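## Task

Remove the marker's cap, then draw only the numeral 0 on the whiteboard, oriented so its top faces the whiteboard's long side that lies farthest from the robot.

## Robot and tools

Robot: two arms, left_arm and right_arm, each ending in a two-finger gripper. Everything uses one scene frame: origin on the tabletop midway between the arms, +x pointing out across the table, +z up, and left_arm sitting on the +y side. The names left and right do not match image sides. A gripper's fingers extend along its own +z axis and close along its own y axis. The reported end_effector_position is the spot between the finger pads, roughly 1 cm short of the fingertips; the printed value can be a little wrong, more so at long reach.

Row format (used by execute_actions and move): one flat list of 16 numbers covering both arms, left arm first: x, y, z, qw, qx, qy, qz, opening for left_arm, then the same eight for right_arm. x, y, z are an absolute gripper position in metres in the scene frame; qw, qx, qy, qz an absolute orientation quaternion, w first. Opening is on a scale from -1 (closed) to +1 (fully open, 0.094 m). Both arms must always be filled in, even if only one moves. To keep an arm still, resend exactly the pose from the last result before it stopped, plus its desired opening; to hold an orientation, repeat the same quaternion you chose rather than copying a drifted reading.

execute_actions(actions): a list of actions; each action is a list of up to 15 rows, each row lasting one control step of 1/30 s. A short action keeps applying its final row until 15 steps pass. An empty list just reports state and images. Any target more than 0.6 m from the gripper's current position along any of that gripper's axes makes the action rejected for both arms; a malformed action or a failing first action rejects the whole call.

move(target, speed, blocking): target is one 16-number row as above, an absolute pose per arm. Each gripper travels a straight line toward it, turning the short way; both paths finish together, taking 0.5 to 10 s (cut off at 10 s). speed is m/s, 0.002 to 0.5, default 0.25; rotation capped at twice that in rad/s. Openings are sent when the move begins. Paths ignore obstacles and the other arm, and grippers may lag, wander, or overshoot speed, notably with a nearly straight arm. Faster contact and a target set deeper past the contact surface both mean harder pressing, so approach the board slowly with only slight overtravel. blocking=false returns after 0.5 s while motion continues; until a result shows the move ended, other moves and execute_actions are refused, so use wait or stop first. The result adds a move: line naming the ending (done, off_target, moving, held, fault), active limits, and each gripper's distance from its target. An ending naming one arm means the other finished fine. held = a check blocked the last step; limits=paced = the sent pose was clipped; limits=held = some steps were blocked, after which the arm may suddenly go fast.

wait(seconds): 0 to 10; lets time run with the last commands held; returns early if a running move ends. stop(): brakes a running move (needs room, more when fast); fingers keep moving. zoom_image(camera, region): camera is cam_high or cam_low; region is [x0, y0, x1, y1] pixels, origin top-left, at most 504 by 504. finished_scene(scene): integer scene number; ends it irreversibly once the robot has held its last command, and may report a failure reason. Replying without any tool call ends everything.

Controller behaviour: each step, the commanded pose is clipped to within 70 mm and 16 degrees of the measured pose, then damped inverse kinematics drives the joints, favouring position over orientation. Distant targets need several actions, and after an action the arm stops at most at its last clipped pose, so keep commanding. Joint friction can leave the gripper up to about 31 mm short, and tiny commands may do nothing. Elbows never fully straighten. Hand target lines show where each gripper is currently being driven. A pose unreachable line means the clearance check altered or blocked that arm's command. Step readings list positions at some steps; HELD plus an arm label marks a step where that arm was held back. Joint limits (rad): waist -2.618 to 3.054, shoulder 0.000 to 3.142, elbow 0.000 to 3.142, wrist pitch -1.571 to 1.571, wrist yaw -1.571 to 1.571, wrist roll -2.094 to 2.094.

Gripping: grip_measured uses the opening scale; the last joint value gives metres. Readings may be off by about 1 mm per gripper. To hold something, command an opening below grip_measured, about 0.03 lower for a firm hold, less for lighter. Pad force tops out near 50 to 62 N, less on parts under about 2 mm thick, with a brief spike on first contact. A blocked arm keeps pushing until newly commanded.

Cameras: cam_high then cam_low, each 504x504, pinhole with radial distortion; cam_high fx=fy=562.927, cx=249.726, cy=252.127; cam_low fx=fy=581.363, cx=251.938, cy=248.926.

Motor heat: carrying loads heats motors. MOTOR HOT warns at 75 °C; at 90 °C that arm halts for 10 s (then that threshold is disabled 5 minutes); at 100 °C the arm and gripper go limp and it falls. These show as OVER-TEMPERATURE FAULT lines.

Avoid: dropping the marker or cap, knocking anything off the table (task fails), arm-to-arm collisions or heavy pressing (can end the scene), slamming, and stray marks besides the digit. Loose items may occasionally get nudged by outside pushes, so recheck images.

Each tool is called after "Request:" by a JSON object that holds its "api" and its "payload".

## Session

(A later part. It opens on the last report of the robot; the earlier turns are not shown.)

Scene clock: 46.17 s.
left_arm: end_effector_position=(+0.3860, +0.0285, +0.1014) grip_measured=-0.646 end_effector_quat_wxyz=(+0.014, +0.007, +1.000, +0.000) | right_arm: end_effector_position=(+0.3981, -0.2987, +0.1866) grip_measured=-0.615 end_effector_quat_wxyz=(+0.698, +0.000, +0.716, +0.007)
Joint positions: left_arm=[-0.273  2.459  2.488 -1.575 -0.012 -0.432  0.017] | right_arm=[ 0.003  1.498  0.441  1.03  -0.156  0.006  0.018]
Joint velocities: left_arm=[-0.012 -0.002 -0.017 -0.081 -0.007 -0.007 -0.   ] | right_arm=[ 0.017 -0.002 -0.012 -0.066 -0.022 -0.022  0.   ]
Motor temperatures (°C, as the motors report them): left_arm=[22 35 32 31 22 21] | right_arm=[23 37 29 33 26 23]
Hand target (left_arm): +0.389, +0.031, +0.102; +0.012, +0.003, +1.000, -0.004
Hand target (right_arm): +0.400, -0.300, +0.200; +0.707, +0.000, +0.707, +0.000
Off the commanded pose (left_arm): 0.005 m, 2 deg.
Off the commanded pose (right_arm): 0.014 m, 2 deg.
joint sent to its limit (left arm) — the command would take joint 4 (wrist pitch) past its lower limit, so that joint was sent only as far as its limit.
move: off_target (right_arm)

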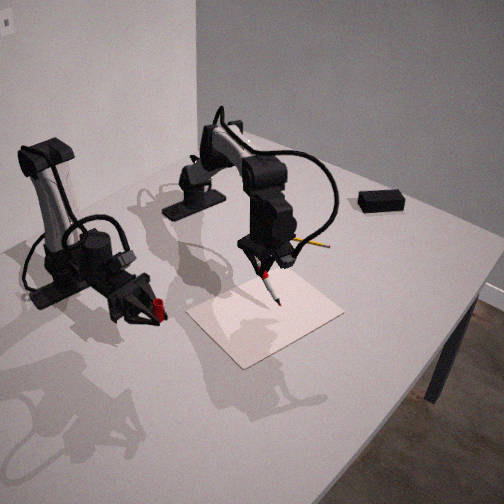

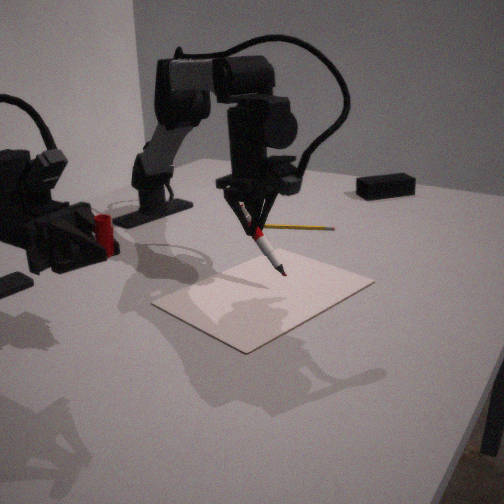

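Request:
{"api": "move", "payload": {"target": [0.375,0.06,0.074,0,0,1,0,-0.78,0.40,-0.3,0.2,0.707,0,0.707,0,-0.8], "speed": 0.03}}

Request:
{"api": "zoom_image", "payload": {"camera": "cam_low", "region": [200,200,360,320]}}

Scene clock: 48.20 s.
left_arm: end_effector_position=(+0.3727, +0.0558, +0.0735) grip_measured=-0.646 end_effector_quat_wxyz=(-0.004, +0.003, +1.000, +0.005) | right_arm: end_effector_position=(+0.3981, -0.2987, +0.1865) grip_measured=-0.615 end_effector_quat_wxyz=(+0.698, +0.000, +0.716, +0.007)
Joint positions: left_arm=[-0.228  2.33   2.147 -1.399 -0.005 -0.397  0.017] | right_arm=[ 0.003  1.498  0.441  1.029 -0.156  0.006  0.018]
Joint velocities: left_arm=[ 0.002 -0.002 -0.002 -0.007 -0.007 -0.007 -0.   ] | right_arm=[ 0.007  0.002 -0.022  0.022  0.007  0.007 -0.   ]
Motor temperatures (°C, as the motors report them): left_arm=[22 36 32 31 22 21] | right_arm=[23 37 29 33 26 23]
Hand target (left_arm): +0.374, +0.060, +0.074; -0.001, +0.000, +1.000, -0.000
Hand target (right_arm): +0.400, -0.300, +0.200; +0.707, +0.000, +0.707, +0.000
Off the commanded pose (left_arm): 0.005 m, 1 deg.
Off the commanded pose (right_arm): 0.014 m, 2 deg.
move: off_target (right_arm)

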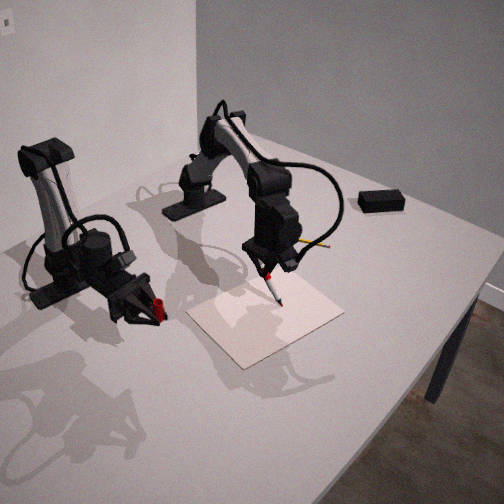

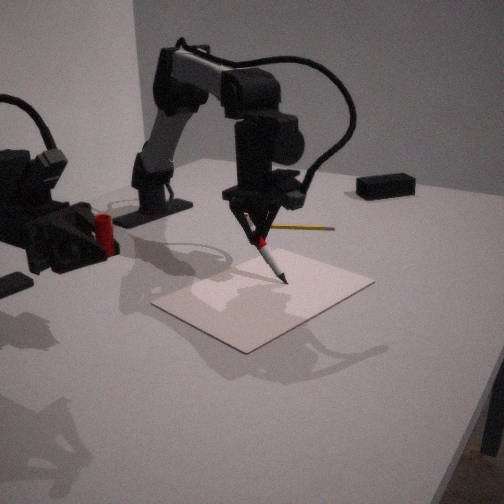

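Region (200, 200, 360, 320) of cam_low's 504x504 image, scaled by 3.150, with more detail than that image has; it fills the top 378 rows of this view, and the rest is white.

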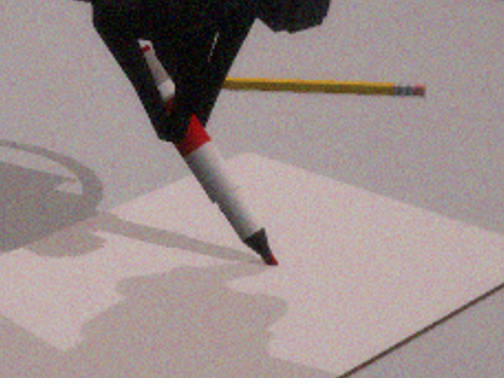

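Request:
{"api": "move", "payload": {"target": [0.375,0.06,0.062,0,0,1,0,-0.78,0.40,-0.3,0.2,0.707,0,0.707,0,-0.8], "speed": 0.02}}

Request:
{"api": "move", "payload": {"target": [0.392,0.035,0.062,0,0,1,0,-0.78,0.40,-0.3,0.2,0.707,0,0.707,0,-0.8], "speed": 0.03}}

Request:
{"api": "move", "payload": {"target": [0.39,0.0,0.062,0,0,1,0,-0.78,0.40,-0.3,0.2,0.707,0,0.707,0,-0.8], "speed": 0.03}}

Request:
{"api": "move", "payload": {"target": [0.355,-0.025,0.062,0,0,1,0,-0.78,0.40,-0.3,0.2,0.707,0,0.707,0,-0.8], "speed": 0.03}}

Request:
{"api": "move", "payload": {"target": [0.31,-0.025,0.062,0,0,1,0,-0.78,0.40,-0.3,0.2,0.707,0,0.707,0,-0.8], "speed": 0.03}}

Request:
{"api": "move", "payload": {"target": [0.285,0.005,0.062,0,0,1,0,-0.78,0.40,-0.3,0.2,0.707,0,0.707,0,-0.8], "speed": 0.03}}

Request:
{"api": "move", "payload": {"target": [0.29,0.045,0.062,0,0,1,0,-0.78,0.40,-0.3,0.2,0.707,0,0.707,0,-0.8], "speed": 0.03}}

Request:
{"api": "move", "payload": {"target": [0.33,0.07,0.062,0,0,1,0,-0.78,0.40,-0.3,0.2,0.707,0,0.707,0,-0.8], "speed": 0.03}}

Request:
{"api": "move", "payload": {"target": [0.385,0.06,0.062,0,0,1,0,-0.78,0.40,-0.3,0.2,0.707,0,0.707,0,-0.8], "speed": 0.03}}

Request:
{"api": "zoom_image", "payload": {"camera": "cam_high", "region": [170,220,370,380]}}

Scene clock: 50.53 s.
left_arm: end_effector_position=(+0.3729, +0.0558, +0.0713) grip_measured=-0.646 end_effector_quat_wxyz=(+0.002, +0.003, +1.000, +0.002) | right_arm: end_effector_position=(+0.3981, -0.2987, +0.1865) grip_measured=-0.615 end_effector_quat_wxyz=(+0.698, +0.000, +0.716, +0.007)
Joint positions: left_arm=[-0.228  2.312  2.108 -1.364 -0.005 -0.397  0.017] | right_arm=[ 0.003  1.498  0.441  1.029 -0.156  0.006  0.018]
Joint velocities: left_arm=[-0.017 -0.007 -0.012 -0.022 -0.007 -0.007 -0.001] | right_arm=[ 0.007 -0.002 -0.007 -0.037 -0.007  0.095 -0.001]
Motor temperatures (°C, as the motors report them): left_arm=[22 38 32 30 22 21] | right_arm=[23 36 29 34 26 23]
Hand target (left_arm): +0.374, +0.060, +0.062; -0.001, -0.000, +1.000, +0.000
Hand target (right_arm): +0.400, -0.300, +0.200; +0.707, +0.000, +0.707, +0.000
Off the commanded pose (left_arm): 0.010 m, 0 deg.
Off the commanded pose (right_arm): 0.014 m, 2 deg.
move: off_target (right_arm)

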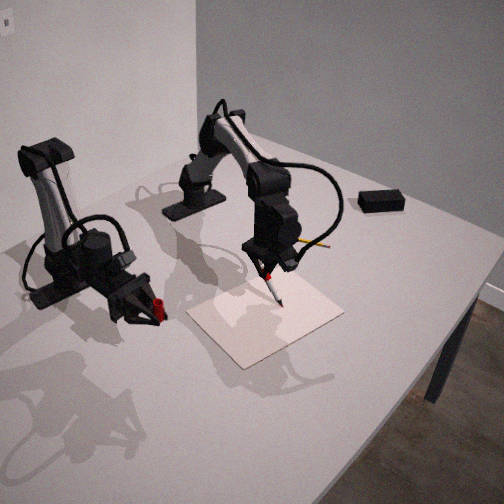

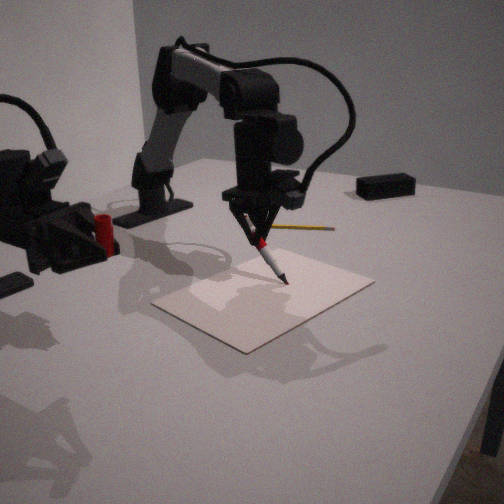

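Scene clock: 51.80 s.
left_arm: end_effector_position=(+0.3954, +0.0410, +0.0709) grip_measured=-0.646 end_effector_quat_wxyz=(+0.013, -0.004, +1.000, -0.003) | right_arm: end_effector_position=(+0.3981, -0.2987, +0.1864) grip_measured=-0.615 end_effector_quat_wxyz=(+0.697, +0.000, +0.717, +0.007)
Joint positions: left_arm=[-0.238  2.435  2.322 -1.431 -0.005 -0.42   0.017] | right_arm=[ 0.003  1.498  0.441  1.029 -0.156  0.006  0.018]
Joint velocities: left_arm=[-0.007 -0.002  0.017 -0.007 -0.037 -0.051  0.001] | right_arm=[-0.012  0.002  0.002  0.022  0.081 -0.081  0.   ]
Motor temperatures (°C, as the motors report them): left_arm=[22 38 32 30 22 21] | right_arm=[23 36 29 34 26 23]
Hand target (left_arm): +0.392, +0.035, +0.062; +0.001, +0.000, +1.000, +0.000
Hand target (right_arm): +0.400, -0.300, +0.200; +0.707, +0.000, +0.707, +0.000
Off the commanded pose (left_arm): 0.011 m, 2 deg.
Off the commanded pose (right_arm): 0.014 m, 2 deg.
move: off_target (left_arm, right_arm)

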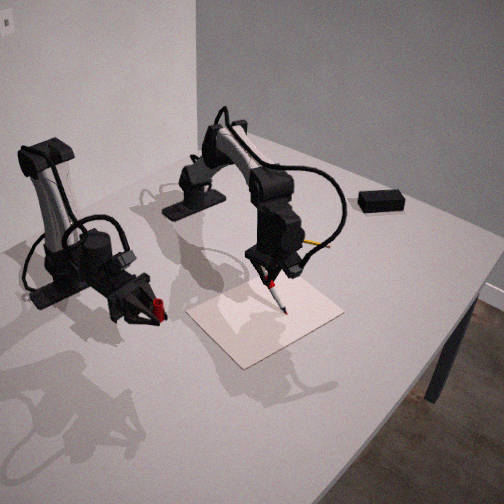

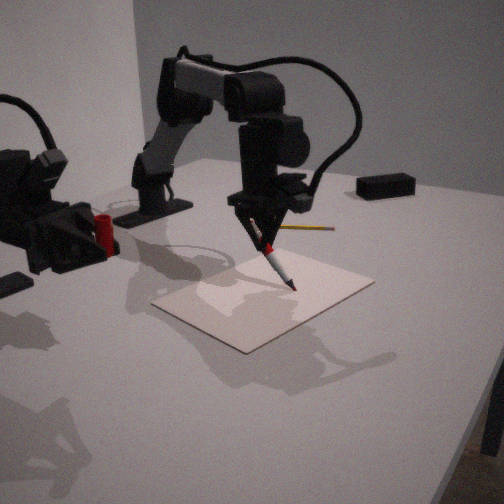

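Scene clock: 53.50 s.
left_arm: end_effector_position=(+0.3965, +0.0053, +0.0707) grip_measured=-0.646 end_effector_quat_wxyz=(+0.016, -0.004, +1.000, -0.004) | right_arm: end_effector_position=(+0.3981, -0.2987, +0.1864) grip_measured=-0.615 end_effector_quat_wxyz=(+0.697, +0.000, +0.717, +0.007)
Joint positions: left_arm=[-0.304  2.555  2.543 -1.525 -0.008 -0.486  0.017] | right_arm=[ 0.003  1.498  0.441  1.029 -0.156  0.006  0.018]
Joint velocities: left_arm=[ 0.007  0.012  0.037  0.037 -0.051  0.022  0.001] | right_arm=[-0.002  0.007  0.007 -0.051  0.022 -0.037 -0.   ]
Motor temperatures (°C, as the motors report them): left_arm=[22 39 32 30 22 21] | right_arm=[23 36 29 34 26 23]
Hand target (left_arm): +0.391, +0.001, +0.062; +0.002, +0.000, +1.000, +0.001
Hand target (right_arm): +0.400, -0.300, +0.200; +0.707, +0.000, +0.707, +0.000
Off the commanded pose (left_arm): 0.012 m, 2 deg.
Off the commanded pose (right_arm): 0.014 m, 2 deg.
move: off_target (left_arm, right_arm)

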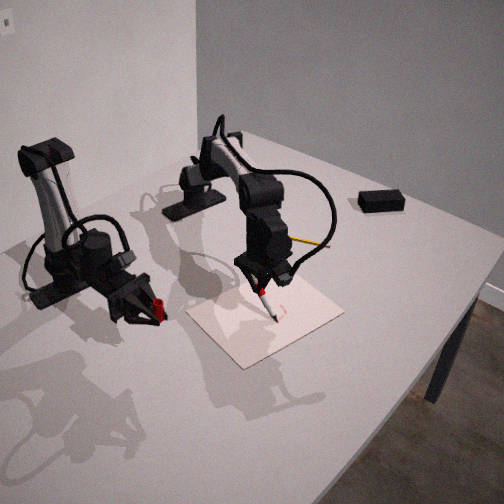

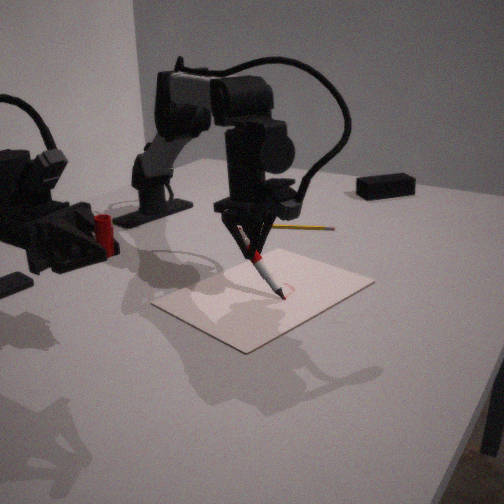

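Scene clock: 55.53 s.
left_arm: end_effector_position=(+0.3683, -0.0204, +0.0694) grip_measured=-0.646 end_effector_quat_wxyz=(+0.021, -0.005, +1.000, +0.000) | right_arm: end_effector_position=(+0.3981, -0.2987, +0.1864) grip_measured=-0.615 end_effector_quat_wxyz=(+0.697, +0.000, +0.717, +0.007)
Joint positions: left_arm=[-0.384  2.447  2.336 -1.424 -0.023 -0.569  0.017] | right_arm=[ 0.003  1.498  0.441  1.029 -0.156  0.006  0.018]
Joint velocities: left_arm=[ 0.002 -0.002 -0.022  0.007 -0.066  0.037  0.001] | right_arm=[ 0.002 -0.007 -0.012  0.037  0.037 -0.007 -0.   ]
Motor temperatures (°C, as the motors report them): left_arm=[22 40 32 30 22 21] | right_arm=[23 36 30 34 26 23]
Hand target (left_arm): +0.355, -0.024, +0.063; +0.001, +0.000, +1.000, +0.002
Hand target (right_arm): +0.400, -0.300, +0.200; +0.707, +0.000, +0.707, +0.000
Off the commanded pose (left_arm): 0.016 m, 3 deg.
Off the commanded pose (right_arm): 0.014 m, 2 deg.
move: off_target (left_arm, right_arm)

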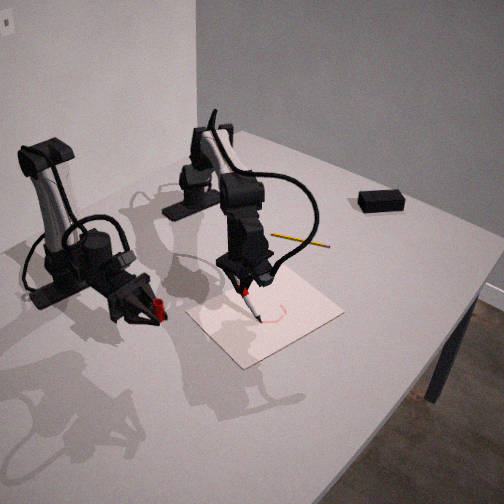

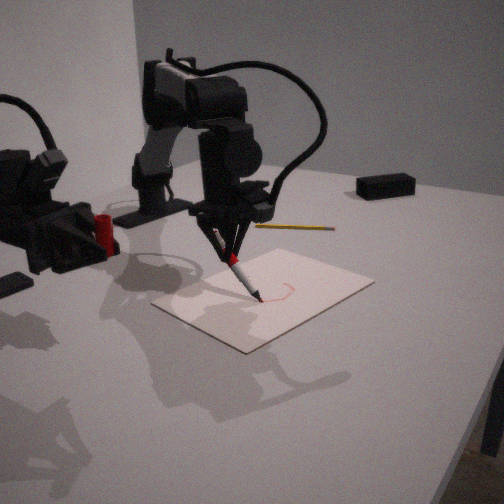

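Scene clock: 57.77 s.
left_arm: end_effector_position=(+0.3252, -0.0233, +0.0690) grip_measured=-0.646 end_effector_quat_wxyz=(+0.023, -0.004, +1.000, -0.002) | right_arm: end_effector_position=(+0.3981, -0.2987, +0.1864) grip_measured=-0.615 end_effector_quat_wxyz=(+0.697, +0.000, +0.717, +0.007)
Joint positions: left_arm=[-0.441  2.247  1.987 -1.271 -0.024 -0.624  0.017] | right_arm=[ 0.003  1.498  0.441  1.029 -0.156  0.006  0.018]
Joint velocities: left_arm=[-0.002  0.012 -0.012 -0.007  0.007 -0.051 -0.   ] | right_arm=[-0.007 -0.022 -0.007  0.081 -0.007  0.037 -0.001]
Motor temperatures (°C, as the motors report them): left_arm=[22 41 32 29 22 21] | right_arm=[23 35 30 35 26 23]
Hand target (left_arm): +0.310, -0.025, +0.063; +0.001, -0.000, +1.000, +0.001
Hand target (right_arm): +0.400, -0.300, +0.200; +0.707, +0.000, +0.707, +0.000
Off the commanded pose (left_arm): 0.017 m, 3 deg.
Off the commanded pose (right_arm): 0.014 m, 2 deg.
move: off_target (left_arm, right_arm)

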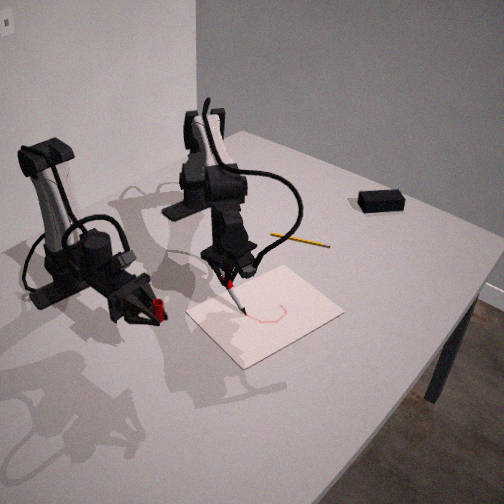

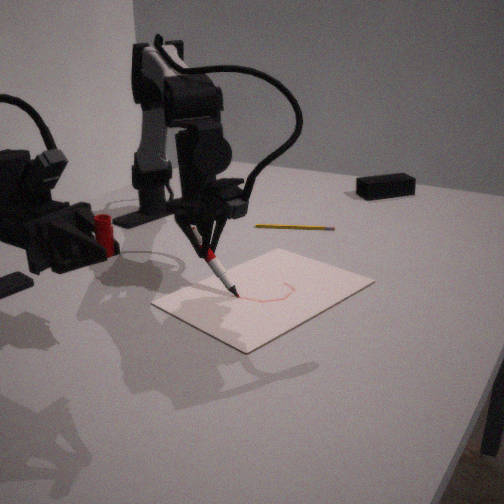

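Scene clock: 59.67 s.
left_arm: end_effector_position=(+0.2955, -0.0031, +0.0687) grip_measured=-0.646 end_effector_quat_wxyz=(+0.024, +0.002, +1.000, -0.004) | right_arm: end_effector_position=(+0.3981, -0.2987, +0.1864) grip_measured=-0.615 end_effector_quat_wxyz=(+0.697, +0.000, +0.717, +0.007)
Joint positions: left_arm=[-0.441  2.086  1.731 -1.172 -0.021 -0.612  0.017] | right_arm=[ 0.003  1.498  0.441  1.029 -0.156  0.006  0.018]
Joint velocities: left_arm=[ 0.002 -0.017 -0.002  0.007  0.022 -0.037  0.001] | right_arm=[-0.012  0.012 -0.007 -0.037 -0.022 -0.037 -0.   ]
Motor temperatures (°C, as the motors report them): left_arm=[22 42 32 29 22 21] | right_arm=[23 35 30 35 26 23]
Hand target (left_arm): +0.285, +0.005, +0.063; -0.000, +0.000, +1.000, +0.000
Hand target (right_arm): +0.400, -0.300, +0.200; +0.707, +0.000, +0.707, +0.000
Off the commanded pose (left_arm): 0.015 m, 3 deg.
Off the commanded pose (right_arm): 0.014 m, 2 deg.
move: off_target (left_arm, right_arm)

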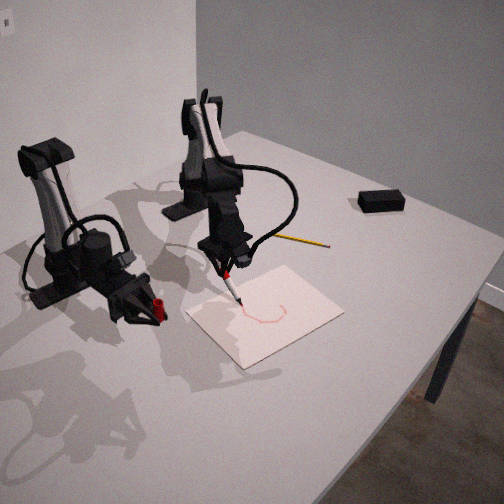

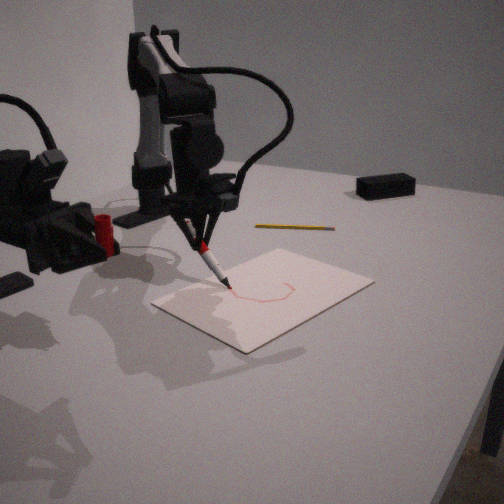

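Scene clock: 61.57 s.
left_arm: end_effector_position=(+0.2976, +0.0329, +0.0691) grip_measured=-0.646 end_effector_quat_wxyz=(+0.017, +0.006, +1.000, -0.012) | right_arm: end_effector_position=(+0.3981, -0.2987, +0.1864) grip_measured=-0.615 end_effector_quat_wxyz=(+0.697, +0.000, +0.717, +0.007)
Joint positions: left_arm=[-0.353  2.017  1.631 -1.143  0.004 -0.517  0.017] | right_arm=[ 0.003  1.498  0.441  1.029 -0.156  0.006  0.018]
Joint velocities: left_arm=[-0.002  0.002 -0.012  0.095  0.022  0.022  0.   ] | right_arm=[-0.002 -0.002 -0.002  0.007 -0.066  0.022 -0.   ]
Motor temperatures (°C, as the motors report them): left_arm=[22 42 32 29 22 21] | right_arm=[23 35 30 35 26 23]
Hand target (left_arm): +0.289, +0.044, +0.063; -0.002, +0.000, +1.000, -0.001
Hand target (right_arm): +0.400, -0.300, +0.200; +0.707, +0.000, +0.707, +0.000
Off the commanded pose (left_arm): 0.016 m, 2 deg.
Off the commanded pose (right_arm): 0.014 m, 2 deg.
move: off_target (left_arm, right_arm)

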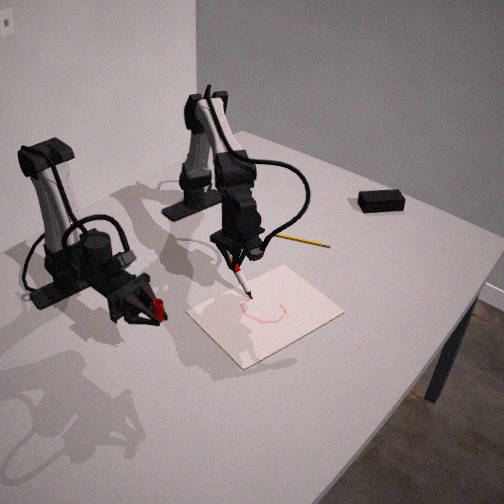

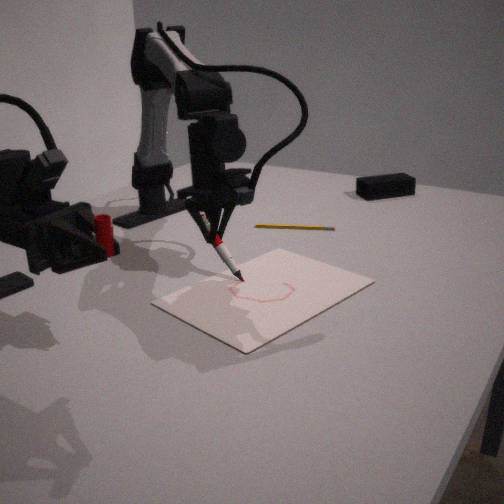

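Scene clock: 63.50 s.
left_arm: end_effector_position=(+0.3281, +0.0627, +0.0701) grip_measured=-0.646 end_effector_quat_wxyz=(+0.013, +0.004, +1.000, -0.012) | right_arm: end_effector_position=(+0.3981, -0.2987, +0.1864) grip_measured=-0.615 end_effector_quat_wxyz=(+0.697, +0.000, +0.717, +0.007)
Joint positions: left_arm=[-0.249  2.078  1.725 -1.184  0.012 -0.415  0.017] | right_arm=[ 0.003  1.498  0.441  1.029 -0.156  0.006  0.018]
Joint velocities: left_arm=[-0.002 -0.002 -0.012 -0.022 -0.081 -0.007 -0.   ] | right_arm=[-0.007 -0.012 -0.002 -0.11   0.022  0.022 -0.001]
Motor temperatures (°C, as the motors report them): left_arm=[22 42 32 29 22 21] | right_arm=[23 35 30 35 26 23]
Hand target (left_arm): +0.329, +0.070, +0.062; -0.001, +0.000, +1.000, -0.002
Hand target (right_arm): +0.400, -0.300, +0.200; +0.707, +0.000, +0.707, +0.000
Off the commanded pose (left_arm): 0.011 m, 2 deg.
Off the commanded pose (right_arm): 0.014 m, 2 deg.
move: off_target (left_arm, right_arm)

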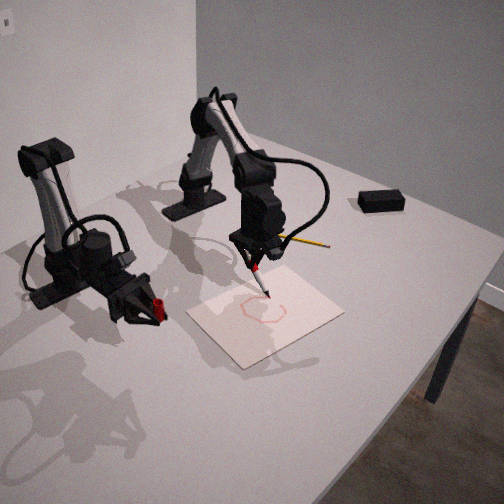

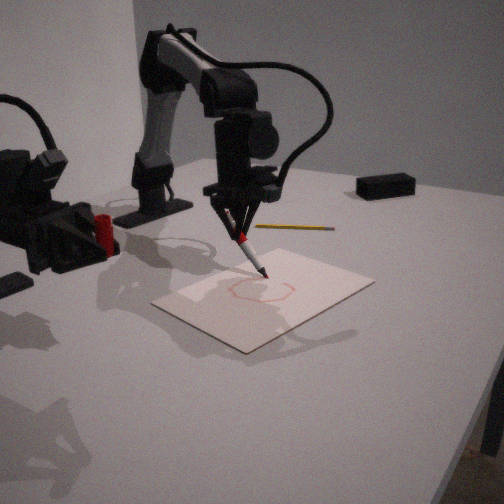

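Scene clock: 65.67 s.
left_arm: end_effector_position=(+0.3826, +0.0528, +0.0708) grip_measured=-0.646 end_effector_quat_wxyz=(+0.010, +0.004, +1.000, -0.011) | right_arm: end_effector_position=(+0.3981, -0.2987, +0.1864) grip_measured=-0.615 end_effector_quat_wxyz=(+0.697, +0.000, +0.717, +0.007)
Joint positions: left_arm=[-0.22   2.333  2.141 -1.352  0.012 -0.387  0.017] | right_arm=[ 0.003  1.498  0.441  1.029 -0.156  0.006  0.018]
Joint velocities: left_arm=[ 0.032  0.007  0.017 -0.037 -0.066 -0.022  0.   ] | right_arm=[-0.002  0.002 -0.007  0.081 -0.037 -0.022  0.001]
Motor temperatures (°C, as the motors report them): left_arm=[22 42 32 29 22 21] | right_arm=[23 35 30 35 26 23]
Hand target (left_arm): +0.385, +0.060, +0.062; -0.000, +0.000, +1.000, -0.001
Hand target (right_arm): +0.400, -0.300, +0.200; +0.707, +0.000, +0.707, +0.000
Off the commanded pose (left_arm): 0.012 m, 2 deg.
Off the commanded pose (right_arm): 0.014 m, 2 deg.
move: off_target (left_arm, right_arm)

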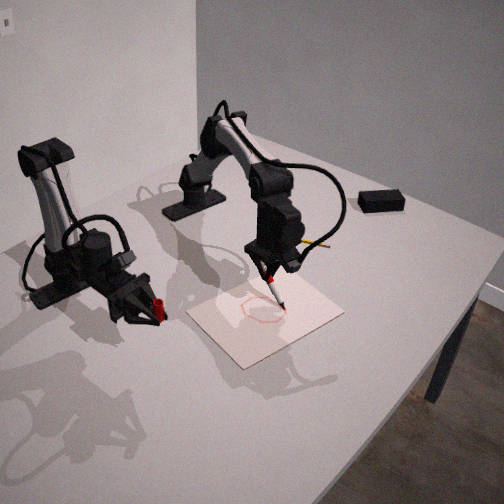

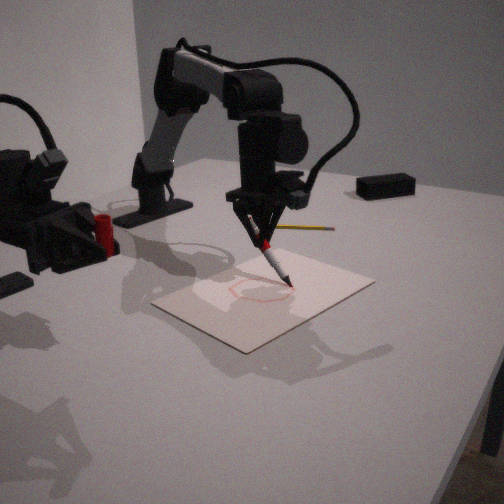

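Region (170, 220, 370, 380) of cam_high's 504x504 image, scaled by 2.520, with more detail than that image has; it fills the top 403 rows of this view, and the rest is white.

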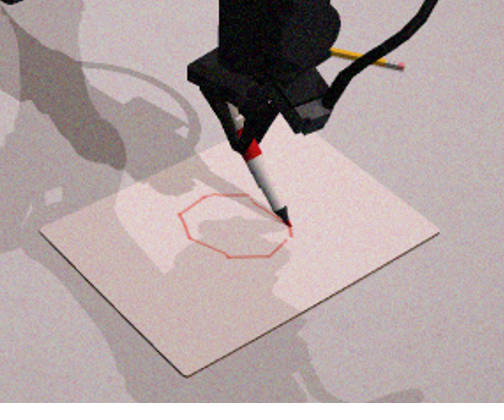

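Closed. Lift.

Request:
{"api": "move", "payload": {"target": [0.37,0.06,0.12,0,0,1,0,-0.78,0.40,-0.3,0.2,0.707,0,0.707,0,-0.8], "speed": 0.08}}

Request:
{"api": "finished_scene", "payload": {"scene": 2}}

Scene clock: 67.17 s.
left_arm: end_effector_position=(+0.3683, +0.0590, +0.1153) grip_measured=-0.646 end_effector_quat_wxyz=(-0.007, +0.003, +1.000, -0.003) | right_arm: end_effector_position=(+0.3981, -0.2987, +0.1864) grip_measured=-0.615 end_effector_quat_wxyz=(+0.697, +0.000, +0.717, +0.007)
Joint positions: left_arm=[-0.22   2.333  2.32  -1.568  0.01  -0.389  0.017] | right_arm=[ 0.003  1.498  0.441  1.029 -0.156  0.006  0.018]
Joint velocities: left_arm=[ 0.017  0.007 -0.002 -0.007 -0.007 -0.022  0.   ] | right_arm=[ 0.002  0.012 -0.002 -0.022 -0.007  0.066  0.   ]
Motor temperatures (°C, as the motors report them): left_arm=[22 43 32 29 22 21] | right_arm=[23 34 30 36 26 23]
Hand target (left_arm): +0.371, +0.060, +0.120; +0.000, +0.000, +1.000, -0.000
Hand target (right_arm): +0.400, -0.300, +0.200; +0.707, +0.000, +0.707, +0.000
Off the commanded pose (left_arm): 0.005 m, 1 deg.
Off the commanded pose (right_arm): 0.014 m, 2 deg.
move: off_target (right_arm)

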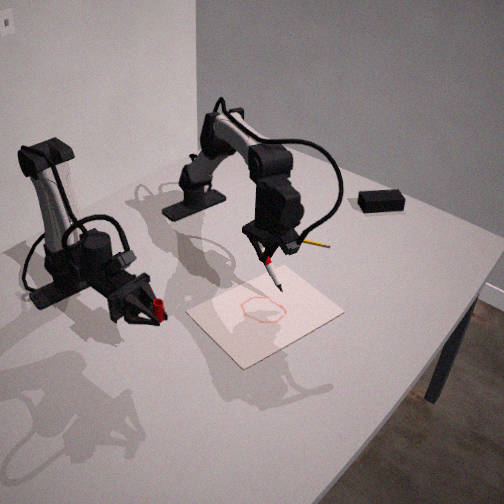

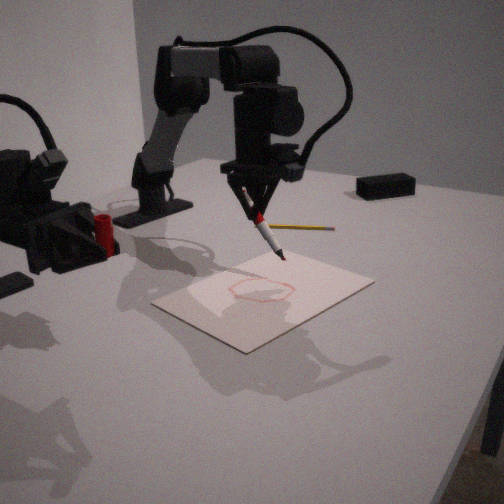

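The scene is finished.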